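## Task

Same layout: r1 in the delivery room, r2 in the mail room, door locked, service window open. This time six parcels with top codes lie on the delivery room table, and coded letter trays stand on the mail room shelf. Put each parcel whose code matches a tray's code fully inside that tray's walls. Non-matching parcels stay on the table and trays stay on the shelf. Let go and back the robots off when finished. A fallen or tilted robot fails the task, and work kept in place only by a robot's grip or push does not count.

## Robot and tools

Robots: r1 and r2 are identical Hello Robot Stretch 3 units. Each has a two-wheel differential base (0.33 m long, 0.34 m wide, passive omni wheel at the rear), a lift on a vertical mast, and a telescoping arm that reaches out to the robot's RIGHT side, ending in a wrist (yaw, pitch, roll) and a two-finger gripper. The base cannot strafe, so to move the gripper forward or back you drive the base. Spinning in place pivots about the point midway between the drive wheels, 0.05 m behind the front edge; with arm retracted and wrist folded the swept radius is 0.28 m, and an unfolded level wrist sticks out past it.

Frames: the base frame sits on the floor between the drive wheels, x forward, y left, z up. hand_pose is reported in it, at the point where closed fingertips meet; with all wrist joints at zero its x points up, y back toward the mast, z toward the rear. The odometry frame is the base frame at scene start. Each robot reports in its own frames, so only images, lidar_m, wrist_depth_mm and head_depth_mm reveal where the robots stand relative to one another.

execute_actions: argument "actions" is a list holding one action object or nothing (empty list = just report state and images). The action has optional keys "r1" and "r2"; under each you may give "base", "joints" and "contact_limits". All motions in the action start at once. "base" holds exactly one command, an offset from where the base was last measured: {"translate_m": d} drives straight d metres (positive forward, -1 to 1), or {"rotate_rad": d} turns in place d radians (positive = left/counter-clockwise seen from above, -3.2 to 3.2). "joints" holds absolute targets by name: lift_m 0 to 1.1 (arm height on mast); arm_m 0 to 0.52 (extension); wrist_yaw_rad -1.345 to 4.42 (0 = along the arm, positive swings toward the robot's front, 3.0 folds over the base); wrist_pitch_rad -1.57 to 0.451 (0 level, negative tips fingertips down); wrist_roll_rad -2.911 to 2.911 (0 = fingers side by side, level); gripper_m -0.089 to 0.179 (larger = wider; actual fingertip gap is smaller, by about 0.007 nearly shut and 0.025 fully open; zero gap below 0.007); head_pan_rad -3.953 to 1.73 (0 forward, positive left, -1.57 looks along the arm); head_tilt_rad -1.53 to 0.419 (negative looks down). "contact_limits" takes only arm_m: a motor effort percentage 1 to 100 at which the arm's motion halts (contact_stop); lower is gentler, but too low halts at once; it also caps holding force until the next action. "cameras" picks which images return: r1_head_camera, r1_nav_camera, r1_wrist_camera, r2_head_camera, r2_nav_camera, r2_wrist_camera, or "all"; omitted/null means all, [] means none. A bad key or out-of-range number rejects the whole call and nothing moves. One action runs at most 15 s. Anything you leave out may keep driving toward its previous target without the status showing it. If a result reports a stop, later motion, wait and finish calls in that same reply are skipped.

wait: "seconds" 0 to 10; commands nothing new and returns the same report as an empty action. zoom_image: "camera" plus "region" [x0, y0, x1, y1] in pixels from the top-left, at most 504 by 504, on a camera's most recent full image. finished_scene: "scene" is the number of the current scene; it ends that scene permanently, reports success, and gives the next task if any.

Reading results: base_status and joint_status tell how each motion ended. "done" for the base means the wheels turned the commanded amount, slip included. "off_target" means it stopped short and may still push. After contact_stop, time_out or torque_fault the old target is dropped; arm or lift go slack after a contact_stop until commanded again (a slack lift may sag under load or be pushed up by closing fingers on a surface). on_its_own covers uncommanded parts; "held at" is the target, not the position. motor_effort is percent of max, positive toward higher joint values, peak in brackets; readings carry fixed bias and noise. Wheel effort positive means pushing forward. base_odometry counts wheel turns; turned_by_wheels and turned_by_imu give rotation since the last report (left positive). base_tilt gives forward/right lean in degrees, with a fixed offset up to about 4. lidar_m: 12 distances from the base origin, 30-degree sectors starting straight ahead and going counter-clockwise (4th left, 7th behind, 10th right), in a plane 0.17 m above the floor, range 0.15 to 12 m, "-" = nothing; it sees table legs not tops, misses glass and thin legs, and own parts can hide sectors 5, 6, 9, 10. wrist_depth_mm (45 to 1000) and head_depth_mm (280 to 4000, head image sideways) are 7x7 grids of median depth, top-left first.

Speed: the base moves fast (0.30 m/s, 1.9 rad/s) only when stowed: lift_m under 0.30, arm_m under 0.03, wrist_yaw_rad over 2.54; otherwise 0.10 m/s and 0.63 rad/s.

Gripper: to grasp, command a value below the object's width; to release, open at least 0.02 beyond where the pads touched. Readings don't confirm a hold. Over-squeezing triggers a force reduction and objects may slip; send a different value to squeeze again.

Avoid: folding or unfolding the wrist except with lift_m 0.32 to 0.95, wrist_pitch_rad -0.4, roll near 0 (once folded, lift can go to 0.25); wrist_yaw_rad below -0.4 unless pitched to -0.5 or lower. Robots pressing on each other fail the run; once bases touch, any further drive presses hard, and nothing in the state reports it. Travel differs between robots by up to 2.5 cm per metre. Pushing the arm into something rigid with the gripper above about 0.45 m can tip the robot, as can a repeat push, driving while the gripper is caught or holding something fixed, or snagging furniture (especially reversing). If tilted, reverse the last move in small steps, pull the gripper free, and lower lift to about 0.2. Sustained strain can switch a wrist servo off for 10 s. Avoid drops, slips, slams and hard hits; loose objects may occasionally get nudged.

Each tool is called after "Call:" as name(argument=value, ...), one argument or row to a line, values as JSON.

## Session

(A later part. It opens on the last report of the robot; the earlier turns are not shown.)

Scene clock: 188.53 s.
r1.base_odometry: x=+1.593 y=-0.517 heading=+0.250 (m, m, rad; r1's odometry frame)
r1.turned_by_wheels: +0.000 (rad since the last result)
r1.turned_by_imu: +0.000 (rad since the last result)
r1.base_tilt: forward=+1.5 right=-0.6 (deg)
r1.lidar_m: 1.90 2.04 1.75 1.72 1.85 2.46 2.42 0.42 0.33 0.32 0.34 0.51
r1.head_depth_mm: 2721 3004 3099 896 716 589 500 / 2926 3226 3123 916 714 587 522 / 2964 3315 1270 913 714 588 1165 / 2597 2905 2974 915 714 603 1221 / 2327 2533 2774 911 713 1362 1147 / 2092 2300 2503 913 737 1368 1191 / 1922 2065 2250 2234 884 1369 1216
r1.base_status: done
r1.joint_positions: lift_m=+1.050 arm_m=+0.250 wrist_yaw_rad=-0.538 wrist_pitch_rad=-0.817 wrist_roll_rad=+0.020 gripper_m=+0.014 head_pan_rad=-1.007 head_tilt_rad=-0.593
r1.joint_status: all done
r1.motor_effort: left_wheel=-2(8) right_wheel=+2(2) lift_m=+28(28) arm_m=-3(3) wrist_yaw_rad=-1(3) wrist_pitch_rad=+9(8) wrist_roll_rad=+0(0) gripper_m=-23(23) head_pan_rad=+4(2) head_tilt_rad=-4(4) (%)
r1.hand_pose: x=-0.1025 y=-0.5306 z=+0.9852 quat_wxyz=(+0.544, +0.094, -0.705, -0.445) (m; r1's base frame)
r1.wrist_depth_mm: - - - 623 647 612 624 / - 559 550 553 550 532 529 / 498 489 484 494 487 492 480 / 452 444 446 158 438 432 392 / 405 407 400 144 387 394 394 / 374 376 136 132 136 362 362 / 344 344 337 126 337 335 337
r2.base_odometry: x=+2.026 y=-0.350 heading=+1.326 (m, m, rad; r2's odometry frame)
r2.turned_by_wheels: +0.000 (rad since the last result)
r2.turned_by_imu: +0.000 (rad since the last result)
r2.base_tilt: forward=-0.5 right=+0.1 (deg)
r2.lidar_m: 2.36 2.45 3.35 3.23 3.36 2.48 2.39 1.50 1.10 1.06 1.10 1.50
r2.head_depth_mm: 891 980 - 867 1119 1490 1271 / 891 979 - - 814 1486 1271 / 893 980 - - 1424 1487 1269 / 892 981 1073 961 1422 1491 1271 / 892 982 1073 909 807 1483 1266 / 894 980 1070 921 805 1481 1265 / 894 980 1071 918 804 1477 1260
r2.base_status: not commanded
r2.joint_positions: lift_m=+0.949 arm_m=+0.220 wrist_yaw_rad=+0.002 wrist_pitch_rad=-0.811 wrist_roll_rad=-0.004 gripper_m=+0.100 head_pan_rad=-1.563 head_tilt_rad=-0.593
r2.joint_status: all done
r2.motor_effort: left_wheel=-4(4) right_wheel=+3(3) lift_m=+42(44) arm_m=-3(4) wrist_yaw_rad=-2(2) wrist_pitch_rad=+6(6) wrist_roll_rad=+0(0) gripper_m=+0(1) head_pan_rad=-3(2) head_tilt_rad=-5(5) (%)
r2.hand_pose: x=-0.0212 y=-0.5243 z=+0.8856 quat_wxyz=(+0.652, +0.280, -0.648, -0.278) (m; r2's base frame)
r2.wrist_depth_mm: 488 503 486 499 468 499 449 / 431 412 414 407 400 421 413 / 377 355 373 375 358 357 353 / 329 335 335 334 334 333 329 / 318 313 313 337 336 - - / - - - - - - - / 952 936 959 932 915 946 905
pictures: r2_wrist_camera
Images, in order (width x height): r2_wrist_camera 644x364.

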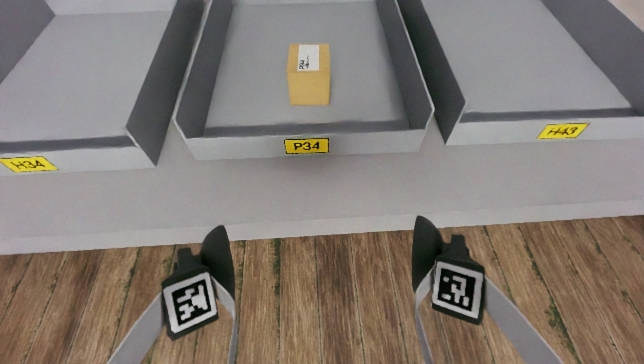

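Call:
execute_actions(
  actions=[
    {"r1": {"base": {"translate_m": -0.24}}, "r2": {"base": {"rotate_rad": -1.469}, "joints": {"lift_m": 0.65, "arm_m": 0.0, "wrist_yaw_rad": 2.65, "wrist_pitch_rad": -0.4, "gripper_m": 0.04}}},
  ],
  cameras=[],
)

Call:
execute_actions(
  actions=[
    {"r1": {"base": {"translate_m": -0.6}}, "r2": {"base": {"translate_m": -1.0}, "joints": {"lift_m": 0.28}}},
  ],
  cameras=[],
)

Call:
execute_actions(
  actions=[
    {"r1": {"base": {"translate_m": -0.4}}, "r2": {"base": {"translate_m": -1.0}}},
  ],
  cameras=[],
)

Scene clock: 194.20 s.
r1.base_odometry: x=+1.360 y=-0.576 heading=+0.250 (m, m, rad; r1's odometry frame)
r1.turned_by_wheels: +0.000 (rad since the last result)
r1.turned_by_imu: +0.001 (rad since the last result)
r1.base_tilt: forward=+1.6 right=-0.6 (deg)
r1.lidar_m: 2.14 2.27 1.78 1.75 1.87 2.22 2.18 0.39 0.30 0.30 0.32 0.47
r1.head_depth_mm: 2738 2949 3101 898 718 588 499 / 2885 3186 3118 915 715 588 510 / 3110 3452 3098 916 716 588 533 / 2909 3259 1265 912 715 587 1193 / 2616 2880 1261 913 715 636 1163 / 2395 2594 2604 914 713 1390 1167 / 2153 2341 2482 913 763 1363 1217
r1.base_status: done
r1.joint_positions: lift_m=+1.050 arm_m=+0.250 wrist_yaw_rad=-0.538 wrist_pitch_rad=-0.817 wrist_roll_rad=+0.020 gripper_m=+0.014 head_pan_rad=-1.007 head_tilt_rad=-0.593
r1.joint_status: not commanded
r1.motor_effort: left_wheel=-1(7) right_wheel=+2(2) lift_m=+27(27) arm_m=-3(3) wrist_yaw_rad=+0(1) wrist_pitch_rad=+8(9) wrist_roll_rad=+0(0) gripper_m=-23(23) head_pan_rad=+4(3) head_tilt_rad=-5(4) (%)
r1.hand_pose: x=-0.1025 y=-0.5306 z=+0.9852 quat_wxyz=(+0.544, +0.094, -0.705, -0.445) (m; r1's base frame)
r1.wrist_depth_mm: - - - - 622 - - / - - 556 545 552 540 - / 505 492 492 490 473 475 484 / 440 448 448 158 440 433 431 / 405 409 408 144 332 398 396 / 375 371 137 132 135 327 368 / 346 341 337 127 336 329 334
r2.base_odometry: x=+2.026 y=-0.350 heading=-0.143 (m, m, rad; r2's odometry frame)
r2.turned_by_wheels: -1.469 (rad since the last result)
r2.turned_by_imu: -1.495 (rad since the last result)
r2.base_tilt: forward=-0.6 right=+0.0 (deg)
r2.lidar_m: 1.06 1.14 1.68 2.36 2.53 3.29 3.23 3.08 2.42 2.39 1.37 1.07
r2.head_depth_mm: 2023 2205 2439 2283 1802 1493 1273 / 2017 2219 2457 2273 1792 1489 1272 / 2048 2242 2486 2256 1789 1493 1272 / 2070 2278 2514 2258 1787 1484 1267 / 2077 2290 2526 2238 1794 1486 1266 / 2092 2303 2574 2223 1775 1479 1265 / 2132 2341 2542 2232 1777 1469 1261
r2.base_status: done
r2.joint_positions: lift_m=+0.651 arm_m=+0.000 wrist_yaw_rad=+2.647 wrist_pitch_rad=-0.423 wrist_roll_rad=-0.004 gripper_m=+0.040 head_pan_rad=-1.563 head_tilt_rad=-0.593
r2.joint_status: all done
r2.motor_effort: left_wheel=+4(11) right_wheel=-3(6) lift_m=+10(36) arm_m=-3(1) wrist_yaw_rad=+2(5) wrist_pitch_rad=+13(14) wrist_roll_rad=+1(0) gripper_m=+1(80) head_pan_rad=-2(2) head_tilt_rad=-5(5) (%)
r2.hand_pose: x=+0.0851 y=+0.0517 z=+0.6624 quat_wxyz=(+0.314, +0.705, -0.025, +0.636) (m; r2's base frame)
r2.wrist_depth_mm: - - - - - 991 722 / - - - - - - 800 / - - - - - - 836 / - - - - - - 889 / - - - - - - 934 / 978 959 963 923 923 939 881 / - 808 771 808 762 756 772
pictures: none
No camera images: the call's "cameras" was empty. Leave "cameras" out to get every camera's image.

Scene clock: 201.37 s.
r1.base_odometry: x=+0.779 y=-0.725 heading=+0.250 (m, m, rad; r1's odometry frame)
r1.turned_by_wheels: +0.000 (rad since the last result)
r1.turned_by_imu: +0.001 (rad since the last result)
r1.base_tilt: forward=+1.5 right=-0.6 (deg)
r1.lidar_m: 1.46 2.34 1.84 1.80 1.94 1.60 1.58 1.69 2.46 0.24 0.25 0.38
r1.head_depth_mm: 2683 2880 3012 917 717 588 534 / 2840 3137 3070 879 714 588 499 / 3056 3377 3089 916 715 588 499 / 3284 3655 1261 914 710 588 509 / 3420 3737 1214 911 693 588 1172 / 3080 3304 1262 912 715 619 1146 / 2756 2986 1258 912 715 1370 1191
r1.base_status: done
r1.joint_positions: lift_m=+1.050 arm_m=+0.250 wrist_yaw_rad=-0.538 wrist_pitch_rad=-0.817 wrist_roll_rad=+0.020 gripper_m=+0.014 head_pan_rad=-1.007 head_tilt_rad=-0.593
r1.joint_status: not commanded
r1.motor_effort: left_wheel=-1(8) right_wheel=+2(2) lift_m=+28(27) arm_m=-3(3) wrist_yaw_rad=-1(1) wrist_pitch_rad=+8(8) wrist_roll_rad=+0(0) gripper_m=-22(23) head_pan_rad=+3(3) head_tilt_rad=-5(5) (%)
r1.hand_pose: x=-0.1025 y=-0.5306 z=+0.9852 quat_wxyz=(+0.544, +0.094, -0.705, -0.445) (m; r1's base frame)
r1.wrist_depth_mm: - - - - - - - / - - - - - - - / - 504 - - - - - / 455 452 - 159 - - - / 407 397 404 144 - - - / 370 369 136 132 135 - - / 344 339 339 127 - - -
r2.base_odometry: x=+1.036 y=-0.208 heading=-0.143 (m, m, rad; r2's odometry frame)
r2.turned_by_wheels: +0.000 (rad since the last result)
r2.turned_by_imu: -0.010 (rad since the last result)
r2.base_tilt: forward=-0.6 right=+0.0 (deg)
r2.lidar_m: 2.05 2.19 2.50 2.45 2.61 2.29 2.25 2.41 2.34 2.30 2.45 2.09
r2.head_depth_mm: 1937 2114 2351 2276 1803 1484 1272 / 1945 2144 2381 2266 1800 1486 1270 / 1968 2167 2396 2266 1794 1482 1273 / 1983 2173 2412 2252 1793 1480 1271 / 1996 2196 2441 2251 1786 1484 1263 / 2024 2212 2475 2238 1780 1481 1263 / 2028 2240 2508 2232 1778 1473 1259
r2.base_status: done
r2.joint_positions: lift_m=+0.281 arm_m=+0.000 wrist_yaw_rad=+2.647 wrist_pitch_rad=-0.422 wrist_roll_rad=-0.004 gripper_m=+0.040 head_pan_rad=-1.563 head_tilt_rad=-0.593
r2.joint_status: all done
r2.motor_effort: left_wheel=+3(9) right_wheel=-2(9) lift_m=+10(11) arm_m=-3(3) wrist_yaw_rad=+2(3) wrist_pitch_rad=+13(13) wrist_roll_rad=+0(1) gripper_m=+0(0) head_pan_rad=-2(2) head_tilt_rad=-5(5) (%)
r2.hand_pose: x=+0.0850 y=+0.0518 z=+0.2925 quat_wxyz=(+0.313, +0.705, -0.025, +0.636) (m; r2's base frame)
r2.wrist_depth_mm: - - - - - - - / - - - - - - - / - - - 994 962 939 922 / 769 768 753 738 723 708 708 / 614 614 601 598 582 570 562 / 522 495 518 490 494 478 473 / - 454 - 419 410 412 411
pictures: none
No camera images: the call's "cameras" was empty. Leave "cameras" out to get every camera's image.

Scene clock: 206.33 s.
r1.base_odometry: x=+0.391 y=-0.824 heading=+0.250 (m, m, rad; r1's odometry frame)
r1.turned_by_wheels: +0.000 (rad since the last result)
r1.turned_by_imu: +0.000 (rad since the last result)
r1.base_tilt: forward=+1.5 right=-0.6 (deg)
r1.lidar_m: 1.22 2.40 1.87 1.84 1.54 1.20 1.18 1.26 1.86 2.93 0.96 0.51
r1.head_depth_mm: 2648 2869 2965 2229 1740 1433 1220 / 2836 3069 3100 2235 1752 1437 1216 / 3054 3353 3081 1122 1652 1430 1218 / 3226 3622 3100 951 1748 1430 1219 / 3510 3931 1266 914 1596 1424 1217 / 3524 3850 1260 915 738 1435 1031 / 3203 3440 1258 911 715 731 1148
r1.base_status: done
r1.joint_positions: lift_m=+1.050 arm_m=+0.250 wrist_yaw_rad=-0.538 wrist_pitch_rad=-0.817 wrist_roll_rad=+0.020 gripper_m=+0.014 head_pan_rad=-1.007 head_tilt_rad=-0.593
r1.joint_status: not commanded
r1.motor_effort: left_wheel=-1(7) right_wheel=+2(3) lift_m=+27(28) arm_m=-3(3) wrist_yaw_rad=-1(1) wrist_pitch_rad=+8(8) wrist_roll_rad=+0(0) gripper_m=-22(22) head_pan_rad=+3(3) head_tilt_rad=-4(5) (%)
r1.hand_pose: x=-0.1025 y=-0.5306 z=+0.9852 quat_wxyz=(+0.544, +0.094, -0.705, -0.445) (m; r1's base frame)
r1.wrist_depth_mm: - - - - - - 966 / - - - - - - - / - - - - - - - / - - - 159 - - - / - - - 145 - - - / - - 136 132 135 - - / - - - 126 - - -
r2.base_odometry: x=+0.046 y=-0.066 heading=-0.142 (m, m, rad; r2's odometry frame)
r2.turned_by_wheels: +0.000 (rad since the last result)
r2.turned_by_imu: -0.010 (rad since the last result)
r2.base_tilt: forward=-0.6 right=+0.1 (deg)
r2.lidar_m: 3.03 3.23 2.56 2.52 1.67 1.29 1.26 1.35 1.95 2.21 2.36 3.09
r2.head_depth_mm: 1861 2052 2272 2267 1790 1489 1272 / 1880 2053 2291 2253 1795 1490 1269 / 1900 2083 2304 2262 1792 1488 1268 / 1901 2093 2321 2256 1793 1483 1264 / 1924 2114 2329 2256 1791 1482 1270 / 1936 2127 2363 2239 1785 1476 1264 / 1941 2149 2389 2252 1783 1476 1261
r2.base_status: done
r2.joint_positions: lift_m=+0.281 arm_m=+0.000 wrist_yaw_rad=+2.647 wrist_pitch_rad=-0.422 wrist_roll_rad=-0.004 gripper_m=+0.040 head_pan_rad=-1.563 head_tilt_rad=-0.593
r2.joint_status: not commanded
r2.motor_effort: left_wheel=+3(10) right_wheel=-2(8) lift_m=+10(11) arm_m=-2(3) wrist_yaw_rad=+2(2) wrist_pitch_rad=+13(12) wrist_roll_rad=+0(1) gripper_m=+0(0) head_pan_rad=-1(2) head_tilt_rad=-4(5) (%)
r2.hand_pose: x=+0.0850 y=+0.0518 z=+0.2925 quat_wxyz=(+0.313, +0.705, -0.025, +0.636) (m; r2's base frame)
r2.wrist_depth_mm: - - - - - - - / - - - - - - - / - - - 970 952 945 938 / 769 746 743 733 719 713 695 / 613 605 588 589 597 573 564 / 520 496 511 494 508 481 480 / - 459 - 418 411 414 406
pictures: none
No camera images: the call's "cameras" was empty. Leave "cameras" out to get every camera's image.

Call:
execute_actions(
  actions=[
    {"r1": {"base": {"translate_m": -0.46}}, "r2": {"base": {"translate_m": -0.6}, "joints": {"lift_m": 0.9}}},
  ],
  cameras=[],
)

Call:
execute_actions(
  actions=[
    {"r1": {"base": {"rotate_rad": -1.129}, "joints": {"arm_m": 0.52, "head_pan_rad": -1.7, "head_tilt_rad": -0.4}}, "r2": {"base": {"rotate_rad": -1.642}, "joints": {"lift_m": 1.04, "wrist_yaw_rad": 0.0, "wrist_pitch_rad": -0.8, "gripper_m": 0.13, "head_tilt_rad": -0.45}}},
  ],
  cameras=["r1_wrist_camera", "r2_wrist_camera"],
)

Scene clock: 217.53 s.
r1.base_odometry: x=-0.054 y=-0.937 heading=+0.250 (m, m, rad; r1's odometry frame)
r1.turned_by_wheels: +0.000 (rad since the last result)
r1.turned_by_imu: +0.002 (rad since the last result)
r1.base_tilt: forward=+1.5 right=-0.6 (deg)
r1.lidar_m: 0.95 2.46 1.92 1.89 0.94 0.73 0.72 0.77 1.14 2.89 1.23 0.95
r1.head_depth_mm: 2567 2811 2923 2227 1741 1433 1217 / 2773 3036 3100 2253 1748 1436 1220 / 2991 3282 3098 2247 1745 1444 1218 / 3186 3574 3119 2237 1743 1426 1212 / 3509 3870 3098 2082 1681 1426 1222 / 3747 - 1298 2147 1748 1431 1221 / 3698 3951 1264 2070 1747 1435 1221
r1.base_status: done
r1.joint_positions: lift_m=+1.050 arm_m=+0.250 wrist_yaw_rad=-0.538 wrist_pitch_rad=-0.817 wrist_roll_rad=+0.020 gripper_m=+0.014 head_pan_rad=-1.007 head_tilt_rad=-0.593
r1.joint_status: not commanded
r1.motor_effort: left_wheel=-1(9) right_wheel=+1(3) lift_m=+28(27) arm_m=-3(3) wrist_yaw_rad=+0(1) wrist_pitch_rad=+8(8) wrist_roll_rad=+0(0) gripper_m=-23(23) head_pan_rad=+3(4) head_tilt_rad=-4(5) (%)
r1.hand_pose: x=-0.1025 y=-0.5306 z=+0.9852 quat_wxyz=(+0.544, +0.094, -0.705, -0.445) (m; r1's base frame)
r1.wrist_depth_mm: - - - - - 763 578 / - - - - - 812 611 / - - - - - 880 657 / - - - 158 - 925 698 / - - - 144 - - 731 / - - 136 132 135 - 803 / - - - 126 - - 868
r2.base_odometry: x=-0.548 y=+0.019 heading=-0.142 (m, m, rad; r2's odometry frame)
r2.turned_by_wheels: +0.000 (rad since the last result)
r2.turned_by_imu: -0.006 (rad since the last result)
r2.base_tilt: forward=-0.5 right=+0.0 (deg)
r2.lidar_m: 3.63 3.44 2.61 1.99 0.89 0.68 0.67 0.71 1.03 2.17 2.30 3.31
r2.head_depth_mm: 1835 2006 2225 2281 1798 1566 - / 1843 2023 2236 2260 1794 1526 - / 1863 2047 2255 2256 1804 1520 - / 1863 2053 2285 2250 1792 1535 - / 1884 2071 2288 2257 1782 1515 - / 1897 2094 2312 2243 1787 1482 1286 / 1909 2102 2309 2235 1779 1477 1260
r2.base_status: done
r2.joint_positions: lift_m=+0.899 arm_m=+0.000 wrist_yaw_rad=+2.647 wrist_pitch_rad=-0.422 wrist_roll_rad=-0.004 gripper_m=+0.040 head_pan_rad=-1.563 head_tilt_rad=-0.593
r2.joint_status: all done
r2.motor_effort: left_wheel=+3(13) right_wheel=-2(7) lift_m=+42(44) arm_m=-3(3) wrist_yaw_rad=+2(2) wrist_pitch_rad=+12(12) wrist_roll_rad=+1(1) gripper_m=+0(0) head_pan_rad=-2(2) head_tilt_rad=-5(4) (%)
r2.hand_pose: x=+0.0850 y=+0.0518 z=+0.9110 quat_wxyz=(+0.313, +0.705, -0.025, +0.636) (m; r2's base frame)
r2.wrist_depth_mm: - - - - - - - / - - - - - - - / - - - - - - - / - - - - - - - / - - - - - - - / - - - - - - - / - - - - - - -
pictures: none
No camera images: the call's "cameras" was empty. Leave "cameras" out to get every camera's image.

Scene clock: 221.07 s.
r1.base_odometry: x=-0.054 y=-0.937 heading=-0.879 (m, m, rad; r1's odometry frame)
r1.turned_by_wheels: -1.129 (rad since the last result)
r1.turned_by_imu: -1.135 (rad since the last result)
r1.base_tilt: forward=+1.5 right=-0.5 (deg)
r1.lidar_m: 3.01 1.23 0.95 2.65 1.95 1.88 1.02 0.75 0.72 0.75 1.04 2.89
r1.head_depth_mm: 571 608 - 719 777 853 941 / - 1251 - 760 818 903 1007 / - - - 952 760 960 1080 / - - - 824 926 1032 1166 / 759 792 831 895 984 1108 1261 / 710 775 850 939 1056 1203 1301 / 752 821 902 1007 1133 1305 1355
r1.base_status: done
r1.joint_positions: lift_m=+1.050 arm_m=+0.520 wrist_yaw_rad=-0.539 wrist_pitch_rad=-0.817 wrist_roll_rad=+0.020 gripper_m=+0.014 head_pan_rad=-1.693 head_tilt_rad=-0.408
r1.joint_status: all done
r1.motor_effort: left_wheel=+4(12) right_wheel=-2(6) lift_m=+27(28) arm_m=+1(1) wrist_yaw_rad=+0(1) wrist_pitch_rad=+8(8) wrist_roll_rad=+0(0) gripper_m=-23(22) head_pan_rad=-4(37) head_tilt_rad=+5(27) (%)
r1.hand_pose: x=-0.1026 y=-0.8000 z=+0.9852 quat_wxyz=(+0.544, +0.094, -0.705, -0.445) (m; r1's base frame)
r1.wrist_depth_mm: 181 - - - - - 183 / 181 - 348 351 344 - 184 / 181 248 313 307 306 292 184 / 180 249 281 159 277 267 182 / 180 245 254 144 248 248 184 / 185 229 137 132 135 231 191 / 461 218 214 126 210 212 428
r2.base_odometry: x=-0.548 y=+0.019 heading=-1.784 (m, m, rad; r2's odometry frame)
r2.turned_by_wheels: -1.642 (rad since the last result)
r2.turned_by_imu: -1.670 (rad since the last result)
r2.base_tilt: forward=-0.6 right=+0.0 (deg)
r2.lidar_m: 2.17 2.25 3.05 3.61 3.64 2.66 2.57 0.95 0.69 0.67 0.69 0.94
r2.head_depth_mm: 556 590 629 668 - - - / - - 2401 804 - - - / - - 3788 3178 - - - / - 817 2519 799 703 861 - / - - - 876 673 848 988 / 880 675 683 701 721 845 952 / 537 581 635 694 763 847 950
r2.base_status: done
r2.joint_positions: lift_m=+1.039 arm_m=+0.000 wrist_yaw_rad=+0.003 wrist_pitch_rad=-0.807 wrist_roll_rad=-0.004 gripper_m=+0.130 head_pan_rad=-1.563 head_tilt_rad=-0.458
r2.joint_status: all done
r2.motor_effort: left_wheel=+3(9) right_wheel=-3(5) lift_m=+42(42) arm_m=-2(3) wrist_yaw_rad=-4(3) wrist_pitch_rad=+4(12) wrist_roll_rad=+1(0) gripper_m=+0(80) head_pan_rad=-2(3) head_tilt_rad=+5(23) (%)
r2.hand_pose: x=-0.0211 y=-0.3051 z=+0.9763 quat_wxyz=(+0.652, +0.279, -0.648, -0.276) (m; r2's base frame)
r2.wrist_depth_mm: 407 414 424 422 432 455 458 / 479 474 376 378 488 533 554 / 556 580 584 612 620 633 652 / 681 701 723 769 784 819 849 / 877 922 968 - - - - / - - - - - - - / - - - - - 964 -
pictures: r1_wrist_camera, r2_wrist_camera
Images, in order (width x height): r1_wrist_camera 644x364, r2_wrist_camera 644x364.

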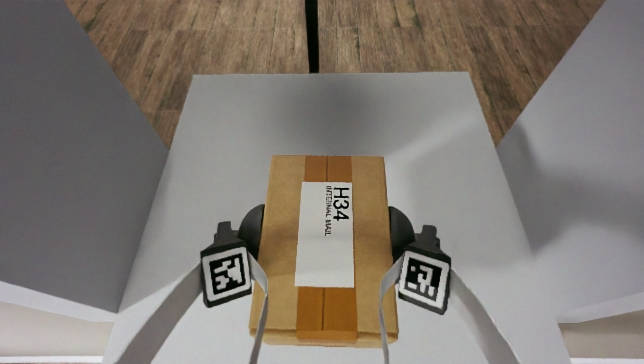

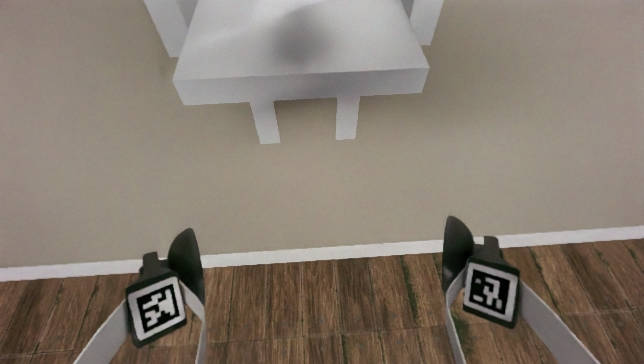

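Call:
execute_actions(
  actions=[
    {"r1": {"joints": {"lift_m": 1.003}}, "r2": {"joints": {"arm_m": 0.07}}},
  ],
  cameras=[],
)

Call:
execute_actions(
  actions=[
    {"r1": {"joints": {"gripper_m": 0.11}}, "r2": {"joints": {"arm_m": 0.17}}},
  ],
  cameras=[],
)

Call:
execute_actions(
  actions=[
    {"r1": {"joints": {"lift_m": 1.075}}, "r2": {"joints": {"arm_m": 0.25}}},
  ],
  cameras=["r1_wrist_camera", "r2_wrist_camera"],
)

Scene clock: 224.13 s.
r1.base_odometry: x=-0.054 y=-0.937 heading=-0.879 (m, m, rad; r1's odometry frame)
r1.turned_by_wheels: +0.000 (rad since the last result)
r1.turned_by_imu: +0.001 (rad since the last result)
r1.base_tilt: forward=+1.5 right=-0.6 (deg)
r1.lidar_m: 2.99 1.23 0.95 2.64 1.95 1.89 1.02 0.75 0.72 0.75 1.04 2.89
r1.head_depth_mm: 571 611 652 - 793 850 940 / - 1195 926 893 820 905 1004 / - - - 947 762 963 1081 / - - - 817 925 1029 1164 / 758 807 835 882 986 1102 1257 / 713 774 849 933 1058 1194 1307 / 753 819 904 1007 1133 1302 1354
r1.base_status: not commanded
r1.joint_positions: lift_m=+1.003 arm_m=+0.520 wrist_yaw_rad=-0.539 wrist_pitch_rad=-0.817 wrist_roll_rad=+0.020 gripper_m=+0.014 head_pan_rad=-1.693 head_tilt_rad=-0.408
r1.joint_status: all done
r1.motor_effort: left_wheel=+4(4) right_wheel=-1(2) lift_m=+22(22) arm_m=+1(1) wrist_yaw_rad=+1(0) wrist_pitch_rad=+8(8) wrist_roll_rad=+0(0) gripper_m=-23(23) head_pan_rad=-3(2) head_tilt_rad=+5(5) (%)
r1.hand_pose: x=-0.1026 y=-0.8000 z=+0.9385 quat_wxyz=(+0.544, +0.094, -0.705, -0.445) (m; r1's base frame)
r1.wrist_depth_mm: 181 - - - - - 184 / 181 293 279 281 278 283 183 / 181 241 249 248 247 242 184 / 180 221 225 158 220 220 183 / 180 206 206 144 199 201 184 / 183 188 137 132 135 185 180 / 296 175 171 126 169 171 173
r2.base_odometry: x=-0.548 y=+0.019 heading=-1.784 (m, m, rad; r2's odometry frame)
r2.turned_by_wheels: +0.000 (rad since the last result)
r2.turned_by_imu: +0.000 (rad since the last result)
r2.base_tilt: forward=-0.6 right=+0.1 (deg)
r2.lidar_m: 2.17 2.25 3.06 3.63 3.66 2.66 2.57 0.95 0.69 0.67 0.69 0.95
r2.head_depth_mm: 555 587 - - - - 953 / - - 2439 - - - 954 / - - 2415 - - - 982 / - 844 2371 858 649 - 972 / - - - 876 672 859 954 / 1283 672 682 702 722 847 953 / 538 580 636 692 763 846 952
r2.base_status: not commanded
r2.joint_positions: lift_m=+1.039 arm_m=+0.070 wrist_yaw_rad=+0.003 wrist_pitch_rad=-0.807 wrist_roll_rad=-0.004 gripper_m=+0.130 head_pan_rad=-1.563 head_tilt_rad=-0.458
r2.joint_status: all done
r2.motor_effort: left_wheel=+3(3) right_wheel=-3(3) lift_m=+42(42) arm_m=+2(3) wrist_yaw_rad=-3(3) wrist_pitch_rad=+4(5) wrist_roll_rad=+0(0) gripper_m=+1(0) head_pan_rad=-2(3) head_tilt_rad=+4(5) (%)
r2.hand_pose: x=-0.0211 y=-0.3745 z=+0.9762 quat_wxyz=(+0.652, +0.279, -0.648, -0.277) (m; r2's base frame)
r2.wrist_depth_mm: 348 354 416 411 395 375 384 / 396 397 361 358 364 447 459 / 467 476 339 347 485 544 563 / 576 594 617 634 649 687 715 / 734 779 814 851 871 883 992 / - - - - - - - / - - - - - 994 -
pictures: none
No camera images: the call's "cameras" was empty. Leave "cameras" out to get every camera's image.

Scene clock: 226.10 s.
r1.base_odometry: x=-0.054 y=-0.937 heading=-0.879 (m, m, rad; r1's odometry frame)
r1.turned_by_wheels: +0.000 (rad since the last result)
r1.turned_by_imu: +0.001 (rad since the last result)
r1.base_tilt: forward=+1.4 right=-0.6 (deg)
r1.lidar_m: 3.01 1.23 0.95 2.65 1.95 1.88 1.02 0.75 0.72 0.75 1.04 2.89
r1.head_depth_mm: 571 610 652 - 792 849 941 / - 1127 871 896 820 901 1009 / - - - 952 763 966 1078 / - - - 829 922 1028 1160 / 759 808 833 885 985 1108 1259 / 713 773 849 939 1054 1199 1308 / 751 818 899 1007 1138 1298 1359
r1.base_status: not commanded
r1.joint_positions: lift_m=+1.003 arm_m=+0.520 wrist_yaw_rad=-0.539 wrist_pitch_rad=-0.815 wrist_roll_rad=+0.020 gripper_m=+0.110 head_pan_rad=-1.693 head_tilt_rad=-0.408
r1.joint_status: all done
r1.motor_effort: left_wheel=+4(3) right_wheel=-2(2) lift_m=+21(23) arm_m=+1(1) wrist_yaw_rad=+0(0) wrist_pitch_rad=+7(8) wrist_roll_rad=+0(0) gripper_m=+0(92) head_pan_rad=-1(4) head_tilt_rad=+5(5) (%)
r1.hand_pose: x=-0.1028 y=-0.8003 z=+0.9388 quat_wxyz=(+0.544, +0.093, -0.706, -0.444) (m; r1's base frame)
r1.wrist_depth_mm: 181 - - - - - 183 / 181 297 281 283 280 293 184 / 181 242 249 250 249 244 182 / 180 223 224 165 221 220 184 / 180 205 203 150 200 203 183 / 184 191 182 138 179 188 181 / 350 173 171 139 169 171 173
r2.base_odometry: x=-0.548 y=+0.019 heading=-1.784 (m, m, rad; r2's odometry frame)
r2.turned_by_wheels: +0.000 (rad since the last result)
r2.turned_by_imu: +0.000 (rad since the last result)
r2.base_tilt: forward=-0.6 right=+0.0 (deg)
r2.lidar_m: 2.17 2.24 3.06 3.62 3.68 2.66 2.57 0.95 0.69 0.67 0.69 0.95
r2.head_depth_mm: 555 579 - - 769 848 953 / - - - - 678 850 957 / - - - - 793 849 954 / - 838 2419 837 662 846 955 / - - - 836 699 849 952 / 1287 674 681 702 718 848 954 / 537 580 635 694 763 846 952
r2.base_status: not commanded
r2.joint_positions: lift_m=+1.039 arm_m=+0.170 wrist_yaw_rad=+0.003 wrist_pitch_rad=-0.807 wrist_roll_rad=-0.004 gripper_m=+0.130 head_pan_rad=-1.563 head_tilt_rad=-0.458
r2.joint_status: all done
r2.motor_effort: left_wheel=+3(3) right_wheel=-2(3) lift_m=+43(42) arm_m=+3(6) wrist_yaw_rad=-3(3) wrist_pitch_rad=+4(4) wrist_roll_rad=+0(0) gripper_m=+1(0) head_pan_rad=-2(2) head_tilt_rad=+4(5) (%)
r2.hand_pose: x=-0.0212 y=-0.4745 z=+0.9762 quat_wxyz=(+0.652, +0.279, -0.648, -0.277) (m; r2's base frame)
r2.wrist_depth_mm: 241 294 413 352 392 273 279 / 289 301 361 361 348 316 329 / 342 329 311 312 312 392 402 / 416 291 277 283 280 488 513 / 537 550 577 603 636 657 719 / 763 748 849 911 967 - - / - - - - - - -
pictures: none
No camera images: the call's "cameras" was empty. Leave "cameras" out to get every camera's image.

Scene clock: 227.90 s.
r1.base_odometry: x=-0.054 y=-0.937 heading=-0.879 (m, m, rad; r1's odometry frame)
r1.turned_by_wheels: +0.000 (rad since the last result)
r1.turned_by_imu: +0.000 (rad since the last result)
r1.base_tilt: forward=+1.5 right=-0.6 (deg)
r1.lidar_m: 3.00 1.23 0.95 2.65 1.95 1.88 1.02 0.75 0.72 0.75 1.04 2.89
r1.head_depth_mm: 570 - 674 713 775 851 941 / - - 1598 759 817 903 1003 / - - - 895 765 965 1075 / - - - 868 924 1031 1162 / 759 781 837 893 984 1106 1259 / 711 774 849 939 1055 1199 1309 / 750 822 902 1011 1141 1308 1358
r1.base_status: not commanded
r1.joint_positions: lift_m=+1.075 arm_m=+0.520 wrist_yaw_rad=-0.539 wrist_pitch_rad=-0.814 wrist_roll_rad=+0.020 gripper_m=+0.110 head_pan_rad=-1.693 head_tilt_rad=-0.408
r1.joint_status: all done
r1.motor_effort: left_wheel=+4(4) right_wheel=-2(1) lift_m=+27(27) arm_m=+1(1) wrist_yaw_rad=+0(0) wrist_pitch_rad=+7(7) wrist_roll_rad=+0(0) gripper_m=+0(0) head_pan_rad=-4(3) head_tilt_rad=+5(5) (%)
r1.hand_pose: x=-0.1029 y=-0.8005 z=+1.0107 quat_wxyz=(+0.544, +0.093, -0.706, -0.444) (m; r1's base frame)
r1.wrist_depth_mm: 181 - - - - - 183 / 181 - - - - - 183 / 181 249 345 342 339 331 183 / 181 247 310 310 304 277 183 / 181 250 279 227 278 262 184 / 184 217 256 207 255 242 188 / 450 238 237 195 236 231 413
r2.base_odometry: x=-0.548 y=+0.019 heading=-1.784 (m, m, rad; r2's odometry frame)
r2.turned_by_wheels: +0.000 (rad since the last result)
r2.turned_by_imu: +0.000 (rad since the last result)
r2.base_tilt: forward=-0.6 right=+0.0 (deg)
r2.lidar_m: 2.17 2.25 3.06 3.61 3.66 2.66 2.57 0.95 0.69 0.67 0.69 0.94
r2.head_depth_mm: 556 573 645 695 766 851 952 / - - - 768 678 849 954 / - - - - 676 847 953 / - 811 2442 927 675 846 954 / - - - 877 673 848 955 / 866 674 682 701 721 849 952 / 537 579 636 692 763 846 951
r2.base_status: not commanded
r2.joint_positions: lift_m=+1.039 arm_m=+0.250 wrist_yaw_rad=+0.003 wrist_pitch_rad=-0.807 wrist_roll_rad=-0.004 gripper_m=+0.130 head_pan_rad=-1.563 head_tilt_rad=-0.458
r2.joint_status: all done
r2.motor_effort: left_wheel=+3(3) right_wheel=-2(2) lift_m=+42(42) arm_m=+2(0) wrist_yaw_rad=-3(3) wrist_pitch_rad=+5(4) wrist_roll_rad=+0(1) gripper_m=+1(0) head_pan_rad=-3(2) head_tilt_rad=+4(4) (%)
r2.hand_pose: x=-0.0212 y=-0.5545 z=+0.9762 quat_wxyz=(+0.652, +0.279, -0.648, -0.277) (m; r2's base frame)
r2.wrist_depth_mm: 204 296 - 408 415 224 188 / 200 288 361 299 348 230 226 / 223 284 310 313 311 268 277 / 287 279 278 277 279 326 354 / 371 255 248 248 248 435 488 / 522 235 232 235 240 - 805 / 881 956 992 980 989 978 -
pictures: r1_wrist_camera, r2_wrist_camera
Images, in order (width x height): r1_wrist_camera 644x364, r2_wrist_camera 644x364.

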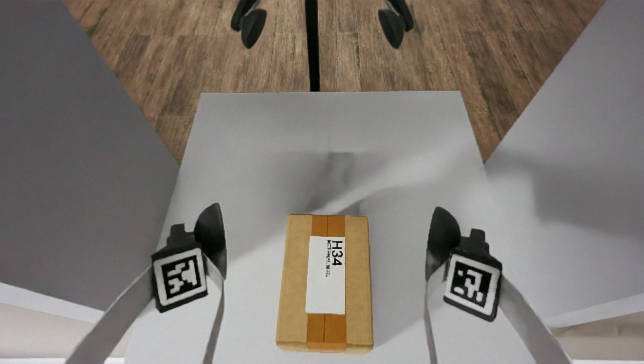

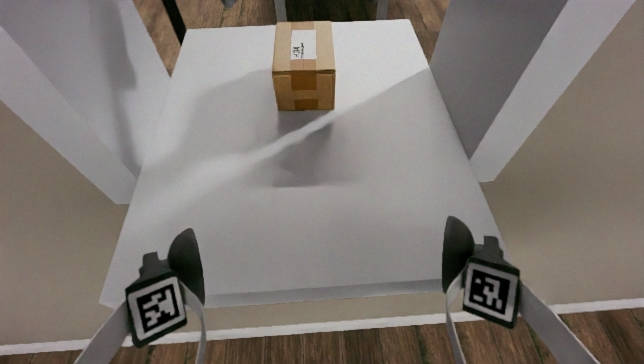

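Call:
execute_actions(
  actions=[
    {"r1": {"base": {"rotate_rad": 1.105}, "joints": {"arm_m": 0.3, "gripper_m": 0.06, "head_pan_rad": -1.0, "head_tilt_rad": -0.6}}, "r2": {"joints": {"arm_m": 0.476, "lift_m": 1.003}}},
  ],
  cameras=["r2_wrist_camera"],
)

Scene clock: 233.10 s.
r1.base_odometry: x=-0.054 y=-0.937 heading=+0.226 (m, m, rad; r1's odometry frame)
r1.turned_by_wheels: +1.105 (rad since the last result)
r1.turned_by_imu: +1.114 (rad since the last result)
r1.base_tilt: forward=+1.4 right=-0.5 (deg)
r1.lidar_m: 0.95 2.51 1.92 1.89 0.96 0.74 0.72 0.77 1.10 2.89 1.24 0.95
r1.head_depth_mm: 2575 2794 2934 2227 1748 1431 1227 / 2733 2982 3122 2235 1752 1429 1214 / 2890 3230 3143 2234 1745 1438 1219 / 3126 3486 3115 2242 1749 1425 1217 / 3407 3783 3124 2234 1687 1440 1222 / 3664 - 1327 2077 1755 1432 1214 / 3845 - 1267 2148 1747 1437 1212
r1.base_status: done
r1.joint_positions: lift_m=+1.075 arm_m=+0.300 wrist_yaw_rad=-0.539 wrist_pitch_rad=-0.814 wrist_roll_rad=+0.020 gripper_m=+0.060 head_pan_rad=-1.007 head_tilt_rad=-0.592
r1.joint_status: all done
r1.motor_effort: left_wheel=-2(9) right_wheel=+1(7) lift_m=+27(27) arm_m=-3(2) wrist_yaw_rad=-1(0) wrist_pitch_rad=+7(7) wrist_roll_rad=+0(0) gripper_m=+0(91) head_pan_rad=+3(39) head_tilt_rad=-5(28) (%)
r1.hand_pose: x=-0.1029 y=-0.5811 z=+1.0108 quat_wxyz=(+0.544, +0.093, -0.706, -0.444) (m; r1's base frame)
r1.wrist_depth_mm: - - - - - 725 586 / - - - - - 773 621 / - - - - - 857 635 / - - - - - 918 697 / - - - - - - 716 / - - - - - - 779 / - - - - - - 831
r2.base_odometry: x=-0.548 y=+0.019 heading=-1.784 (m, m, rad; r2's odometry frame)
r2.turned_by_wheels: +0.000 (rad since the last result)
r2.turned_by_imu: +0.000 (rad since the last result)
r2.base_tilt: forward=-0.6 right=+0.0 (deg)
r2.lidar_m: 2.17 2.25 3.08 3.62 3.67 2.67 2.58 0.95 0.69 0.67 0.69 0.95
r2.head_depth_mm: 556 590 - 702 762 850 954 / - - 2503 797 679 848 956 / - 1365 3551 840 677 847 953 / - - 2460 790 675 847 953 / - - - 875 672 846 954 / 1201 674 681 701 721 846 954 / 537 580 633 694 759 846 952
r2.base_status: not commanded
r2.joint_positions: lift_m=+1.004 arm_m=+0.476 wrist_yaw_rad=+0.002 wrist_pitch_rad=-0.808 wrist_roll_rad=-0.004 gripper_m=+0.130 head_pan_rad=-1.563 head_tilt_rad=-0.458
r2.joint_status: all done
r2.motor_effort: left_wheel=+3(3) right_wheel=-2(2) lift_m=+11(37) arm_m=+2(2) wrist_yaw_rad=-2(3) wrist_pitch_rad=+4(5) wrist_roll_rad=+1(1) gripper_m=+0(0) head_pan_rad=-3(3) head_tilt_rad=+5(5) (%)
r2.hand_pose: x=-0.0212 y=-0.7804 z=+0.9406 quat_wxyz=(+0.652, +0.279, -0.648, -0.277) (m; r2's base frame)
r2.wrist_depth_mm: - - - - - - - / - - - - - - - / - - 263 263 262 - - / - 234 234 172 233 243 158 / - 210 205 155 207 208 160 / 188 193 186 140 185 - 162 / 175 171 170 133 172 170 156
pictures: r2_wrist_camera
Images, in order (width x height): r2_wrist_camera 644x364.

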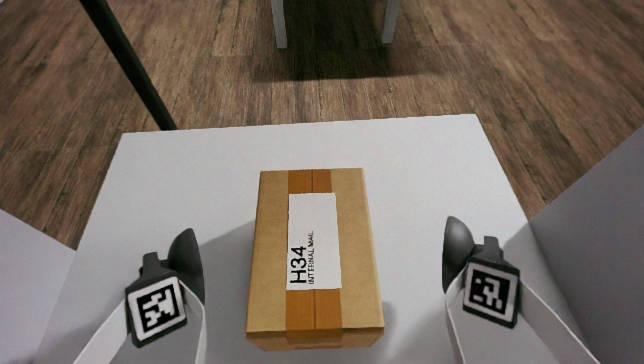

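Call:
execute_actions(
  actions=[],
)

Scene clock: 236.57 s.
r1.base_odometry: x=-0.054 y=-0.937 heading=+0.226 (m, m, rad; r1's odometry frame)
r1.turned_by_wheels: +0.000 (rad since the last result)
r1.turned_by_imu: +0.001 (rad since the last result)
r1.base_tilt: forward=+1.5 right=-0.6 (deg)
r1.lidar_m: 0.95 2.50 1.92 1.89 0.96 0.74 0.72 0.77 1.10 2.89 1.24 0.95
r1.head_depth_mm: 2537 2790 2943 2239 1743 1435 1216 / 2741 2985 3090 2230 1747 1436 1220 / 2909 3217 3082 2241 1754 1432 1221 / 3184 3485 3128 2229 1754 1441 1221 / 3330 3848 3128 2240 1706 1432 1218 / 3693 - 1320 2074 1749 1434 1219 / 3760 - 1266 2136 1738 1432 1211
r1.base_status: done
r1.joint_positions: lift_m=+1.075 arm_m=+0.300 wrist_yaw_rad=-0.539 wrist_pitch_rad=-0.814 wrist_roll_rad=+0.020 gripper_m=+0.060 head_pan_rad=-1.007 head_tilt_rad=-0.592
r1.joint_status: all done
r1.motor_effort: left_wheel=-1(9) right_wheel=+2(7) lift_m=+27(27) arm_m=-3(2) wrist_yaw_rad=+0(0) wrist_pitch_rad=+6(7) wrist_roll_rad=+0(0) gripper_m=+0(91) head_pan_rad=+3(39) head_tilt_rad=-5(28) (%)
r1.hand_pose: x=-0.1029 y=-0.5811 z=+1.0108 quat_wxyz=(+0.544, +0.093, -0.706, -0.444) (m; r1's base frame)
r1.wrist_depth_mm: - - - - - 729 587 / - - - - - 775 611 / - - - - - 871 646 / - - - - - 930 700 / - - - - - - 739 / - - - - - - 777 / - - - - - - 847
r2.base_odometry: x=-0.548 y=+0.019 heading=-1.784 (m, m, rad; r2's odometry frame)
r2.turned_by_wheels: +0.000 (rad since the last result)
r2.turned_by_imu: +0.000 (rad since the last result)
r2.base_tilt: forward=-0.6 right=+0.1 (deg)
r2.lidar_m: 2.17 2.24 3.06 3.63 3.64 2.65 2.57 0.95 0.69 0.67 0.69 0.95
r2.head_depth_mm: 556 589 - 701 764 851 952 / - - 2500 798 677 848 957 / - 1361 3584 842 677 848 953 / - - 2431 788 674 848 950 / - - - 876 674 848 953 / 1200 674 681 701 721 847 954 / 536 579 636 692 761 846 950
r2.base_status: not commanded
r2.joint_positions: lift_m=+1.004 arm_m=+0.476 wrist_yaw_rad=+0.002 wrist_pitch_rad=-0.808 wrist_roll_rad=-0.004 gripper_m=+0.130 head_pan_rad=-1.563 head_tilt_rad=-0.458
r2.joint_status: all done
r2.motor_effort: left_wheel=+3(3) right_wheel=-2(2) lift_m=+10(37) arm_m=+2(2) wrist_yaw_rad=-3(3) wrist_pitch_rad=+5(5) wrist_roll_rad=+0(1) gripper_m=+0(0) head_pan_rad=-2(3) head_tilt_rad=+4(5) (%)
r2.hand_pose: x=-0.0212 y=-0.7804 z=+0.9406 quat_wxyz=(+0.652, +0.279, -0.648, -0.277) (m; r2's base frame)
r2.wrist_depth_mm: - - - - - - - / - - - - - - - / - - 263 263 261 - - / - 236 233 173 232 243 158 / - 210 206 155 209 208 159 / 188 192 186 140 186 - 162 / 174 171 170 133 171 169 156
pictures: r1_head_camera (sideways: a quarter turn clockwise sets it upright), r1_nav_camera (sideways: a quarter turn counterclockwise sets it upright), r1_wrist_camera, r2_head_camera (sideways: a quarter turn clockwise sets it upright), r2_nav_camera (sideways: a quarter turn counterclockwise sets it upright), r2_wrist_camera
Images, in order (width x height): r1_head_camera 896x504, r1_nav_camera 672x504, r1_wrist_camera 644x364, r2_head_camera 896x504, r2_nav_camera 672x504, r2_wrist_camera 644x364.

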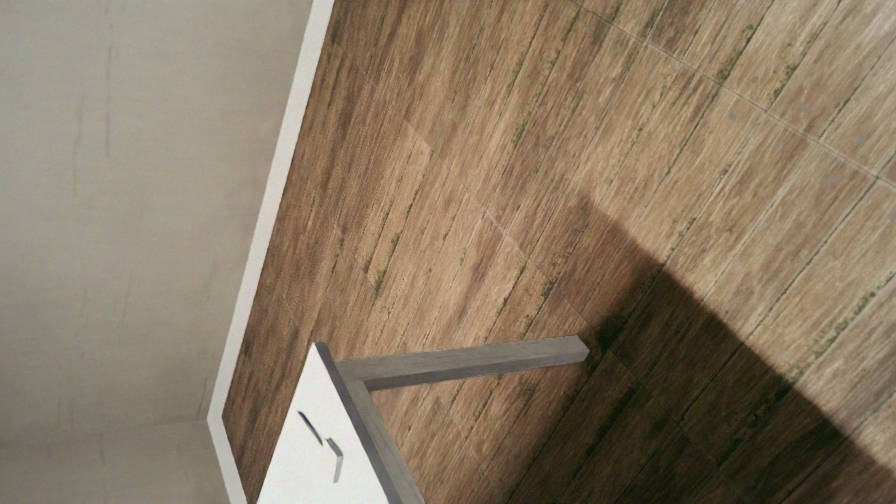

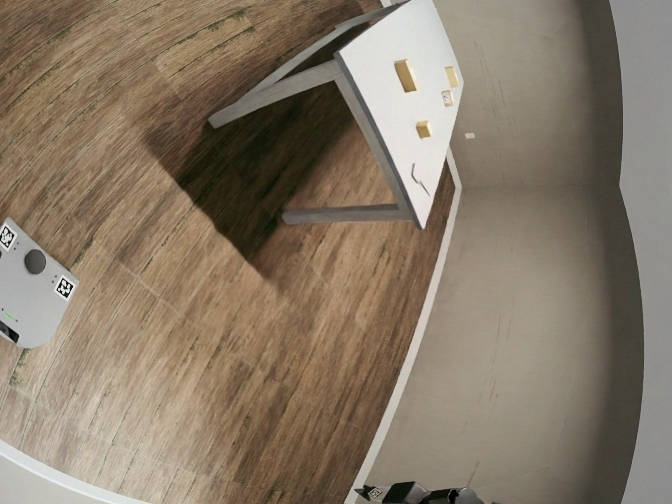

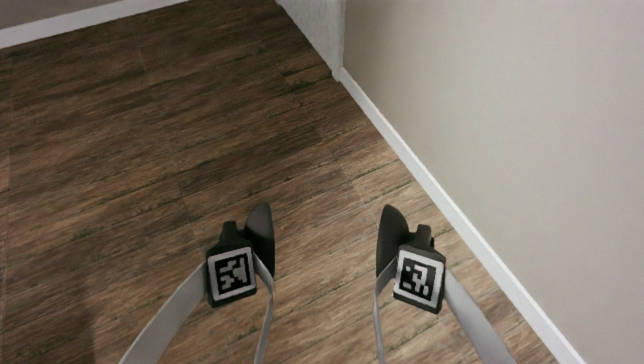

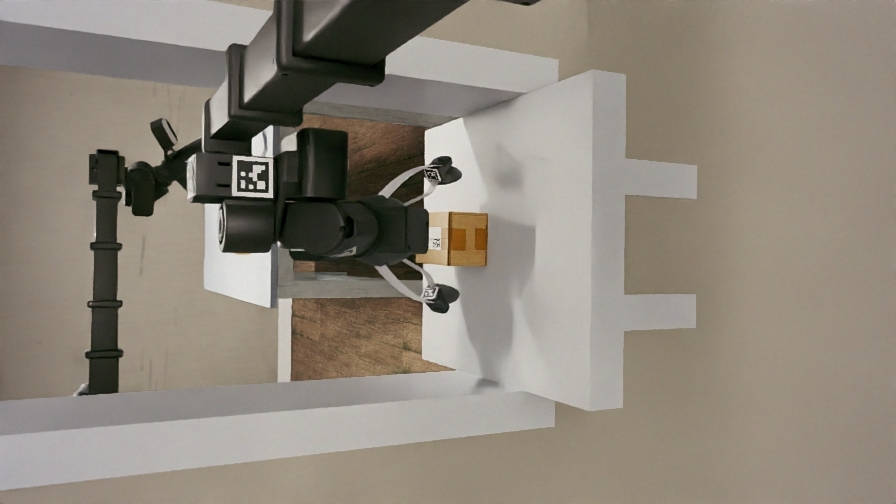

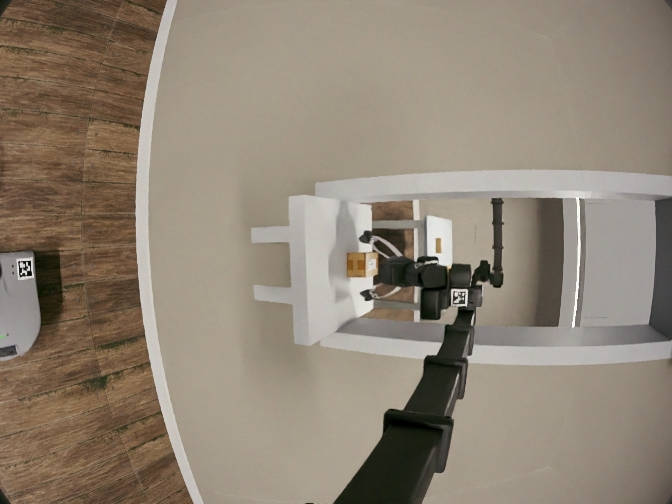

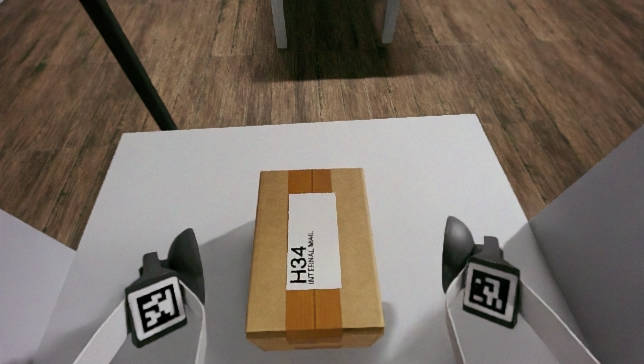

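Call:
execute_actions(
  actions=[
    {"r1": {"base": {"translate_m": 0.1}, "joints": {"wrist_yaw_rad": 0.0, "arm_m": 0.25}}, "r2": {"joints": {"gripper_m": 0.008, "lift_m": 1.002}}},
  ],
  cameras=["r2_wrist_camera"],
)

Call:
execute_actions(
  actions=[
    {"r1": {"base": {"translate_m": 0.15}}, "r2": {"joints": {"arm_m": 0.16, "lift_m": 1.03}}},
  ],
  cameras=["r2_wrist_camera"],
)

Scene clock: 239.93 s.
r1.base_odometry: x=+0.043 y=-0.915 heading=+0.226 (m, m, rad; r1's odometry frame)
r1.turned_by_wheels: +0.000 (rad since the last result)
r1.turned_by_imu: +0.001 (rad since the last result)
r1.base_tilt: forward=+1.5 right=-0.6 (deg)
r1.lidar_m: 0.85 2.51 1.92 1.88 1.10 0.84 0.82 0.87 1.26 2.90 1.16 0.85
r1.head_depth_mm: 2582 2814 2956 2238 1751 1437 1222 / 2746 3023 3102 2227 1746 1440 1217 / 2944 3280 3110 2238 1754 1440 1215 / 3127 3463 3101 2246 1761 1436 1219 / 3361 3866 2944 2000 1646 1435 1215 / 3740 - 1264 2157 1746 1428 1220 / 3639 3901 1265 1995 1752 1430 1213
r1.base_status: done
r1.joint_positions: lift_m=+1.075 arm_m=+0.250 wrist_yaw_rad=-0.002 wrist_pitch_rad=-0.814 wrist_roll_rad=+0.020 gripper_m=+0.060 head_pan_rad=-1.007 head_tilt_rad=-0.593
r1.joint_status: all done
r1.motor_effort: left_wheel=-2(5) right_wheel=+2(6) lift_m=+26(27) arm_m=-3(3) wrist_yaw_rad=+2(1) wrist_pitch_rad=+7(7) wrist_roll_rad=+0(0) gripper_m=+0(1) head_pan_rad=+3(3) head_tilt_rad=-5(5) (%)
r1.hand_pose: x=-0.0218 y=-0.5537 z=+1.0108 quat_wxyz=(+0.643, +0.277, -0.656, -0.283) (m; r1's base frame)
r1.wrist_depth_mm: - - - - - - - / - - - - - - - / - - - - - - - / - - - - - - - / - - - - - - - / - - - - - - - / - - - - - - 988
r2.base_odometry: x=-0.548 y=+0.019 heading=-1.784 (m, m, rad; r2's odometry frame)
r2.turned_by_wheels: +0.000 (rad since the last result)
r2.turned_by_imu: +0.000 (rad since the last result)
r2.base_tilt: forward=-0.6 right=+0.1 (deg)
r2.lidar_m: 2.17 2.25 3.05 3.62 3.66 2.67 2.57 0.95 0.69 0.67 0.69 0.94
r2.head_depth_mm: 556 589 - 703 765 849 950 / - - 2514 798 679 849 953 / - - 3552 838 676 848 954 / - - 2464 780 675 846 953 / - - - 878 673 848 952 / 1291 674 681 702 721 848 953 / 537 580 635 693 761 845 952
r2.base_status: not commanded
r2.joint_positions: lift_m=+1.003 arm_m=+0.476 wrist_yaw_rad=+0.002 wrist_pitch_rad=-0.813 wrist_roll_rad=-0.004 gripper_m=+0.012 head_pan_rad=-1.563 head_tilt_rad=-0.458
r2.joint_status: all done
r2.motor_effort: left_wheel=+3(3) right_wheel=-2(3) lift_m=+11(11) arm_m=+3(2) wrist_yaw_rad=-3(2) wrist_pitch_rad=+7(8) wrist_roll_rad=+0(0) gripper_m=-17(94) head_pan_rad=-2(2) head_tilt_rad=+4(4) (%)
r2.hand_pose: x=-0.0212 y=-0.7794 z=+0.9388 quat_wxyz=(+0.651, +0.281, -0.647, -0.279) (m; r2's base frame)
r2.wrist_depth_mm: - - - - - - - / - - - - - - - / - - 260 258 258 - - / - 230 231 167 229 240 158 / - 208 207 150 206 205 160 / 185 189 163 136 138 187 162 / 173 173 169 128 167 170 163
pictures: r2_wrist_camera
Images, in order (width x height): r2_wrist_camera 644x364.

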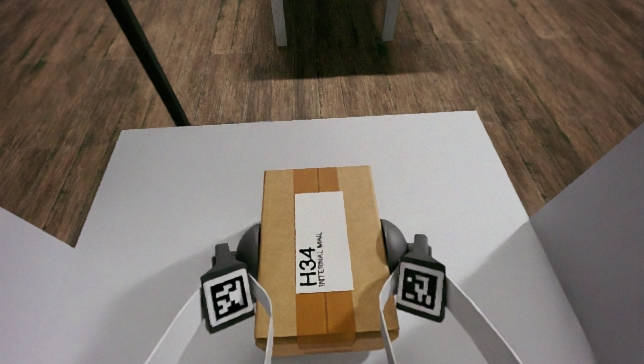

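Scene clock: 243.47 s.
r1.base_odometry: x=+0.189 y=-0.881 heading=+0.225 (m, m, rad; r1's odometry frame)
r1.turned_by_wheels: +0.000 (rad since the last result)
r1.turned_by_imu: +0.001 (rad since the last result)
r1.base_tilt: forward=+1.5 right=-0.6 (deg)
r1.lidar_m: 0.94 2.48 1.91 1.87 1.29 0.99 0.97 1.03 1.49 2.91 1.06 0.70
r1.head_depth_mm: 2557 2822 2961 2252 1756 1438 1221 / 2730 2975 3121 2227 1757 1430 1214 / 2921 3223 3087 2230 1744 1426 1221 / 3193 3550 3133 2052 1647 1430 1218 / 3402 3833 1268 2086 1741 1437 1220 / 3679 - 1270 1005 1746 1440 1217 / 3442 3782 1261 917 1703 1432 1185
r1.base_status: done
r1.joint_positions: lift_m=+1.075 arm_m=+0.250 wrist_yaw_rad=-0.002 wrist_pitch_rad=-0.814 wrist_roll_rad=+0.020 gripper_m=+0.060 head_pan_rad=-1.007 head_tilt_rad=-0.593
r1.joint_status: not commanded
r1.motor_effort: left_wheel=-3(3) right_wheel=+2(5) lift_m=+28(27) arm_m=-3(2) wrist_yaw_rad=+2(2) wrist_pitch_rad=+7(7) wrist_roll_rad=+0(0) gripper_m=+0(1) head_pan_rad=+3(4) head_tilt_rad=-5(4) (%)
r1.hand_pose: x=-0.0218 y=-0.5537 z=+1.0108 quat_wxyz=(+0.643, +0.277, -0.656, -0.283) (m; r1's base frame)
r1.wrist_depth_mm: - - - - - - - / - - - - - - - / - - - - - - - / 815 - - - - - - / - - - - - - - / - - - - - - - / - - - - - - -
r2.base_odometry: x=-0.548 y=+0.019 heading=-1.784 (m, m, rad; r2's odometry frame)
r2.turned_by_wheels: +0.000 (rad since the last result)
r2.turned_by_imu: +0.000 (rad since the last result)
r2.base_tilt: forward=-0.6 right=+0.1 (deg)
r2.lidar_m: 2.17 2.26 3.08 3.61 3.66 2.66 2.57 0.95 0.69 0.67 0.69 0.94
r2.head_depth_mm: 555 585 - - 780 848 954 / - - - - 647 850 957 / - 3257 - - - 848 955 / - 3490 2446 881 - 848 955 / - - - 877 673 847 950 / 1422 673 681 700 721 847 951 / 537 580 635 693 762 848 949
r2.base_status: not commanded
r2.joint_positions: lift_m=+1.029 arm_m=+0.160 wrist_yaw_rad=+0.002 wrist_pitch_rad=-0.814 wrist_roll_rad=-0.004 gripper_m=+0.012 head_pan_rad=-1.563 head_tilt_rad=-0.458
r2.joint_status: all done
r2.motor_effort: left_wheel=+3(3) right_wheel=-3(3) lift_m=+43(46) arm_m=-2(6) wrist_yaw_rad=-3(3) wrist_pitch_rad=+8(8) wrist_roll_rad=+0(0) gripper_m=-19(19) head_pan_rad=-2(3) head_tilt_rad=+4(4) (%)
r2.hand_pose: x=-0.0212 y=-0.4636 z=+0.9651 quat_wxyz=(+0.651, +0.281, -0.647, -0.279) (m; r2's base frame)
r2.wrist_depth_mm: 258 295 395 394 370 284 292 / 302 316 340 338 336 334 343 / 355 333 294 296 292 410 425 / 431 285 276 167 285 516 547 / 556 591 579 149 618 724 755 / 791 847 439 135 138 - - / - - 974 129 987 - 995
pictures: r2_wrist_camera
Images, in order (width x height): r2_wrist_camera 644x364.

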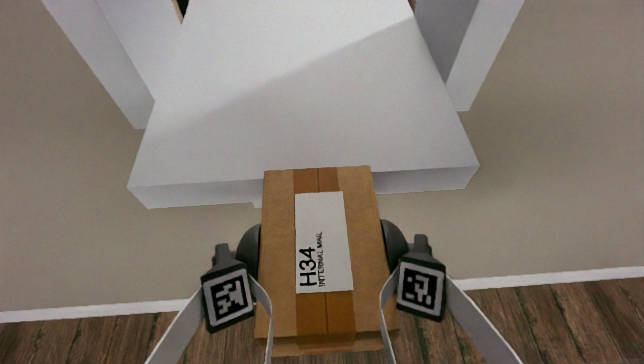

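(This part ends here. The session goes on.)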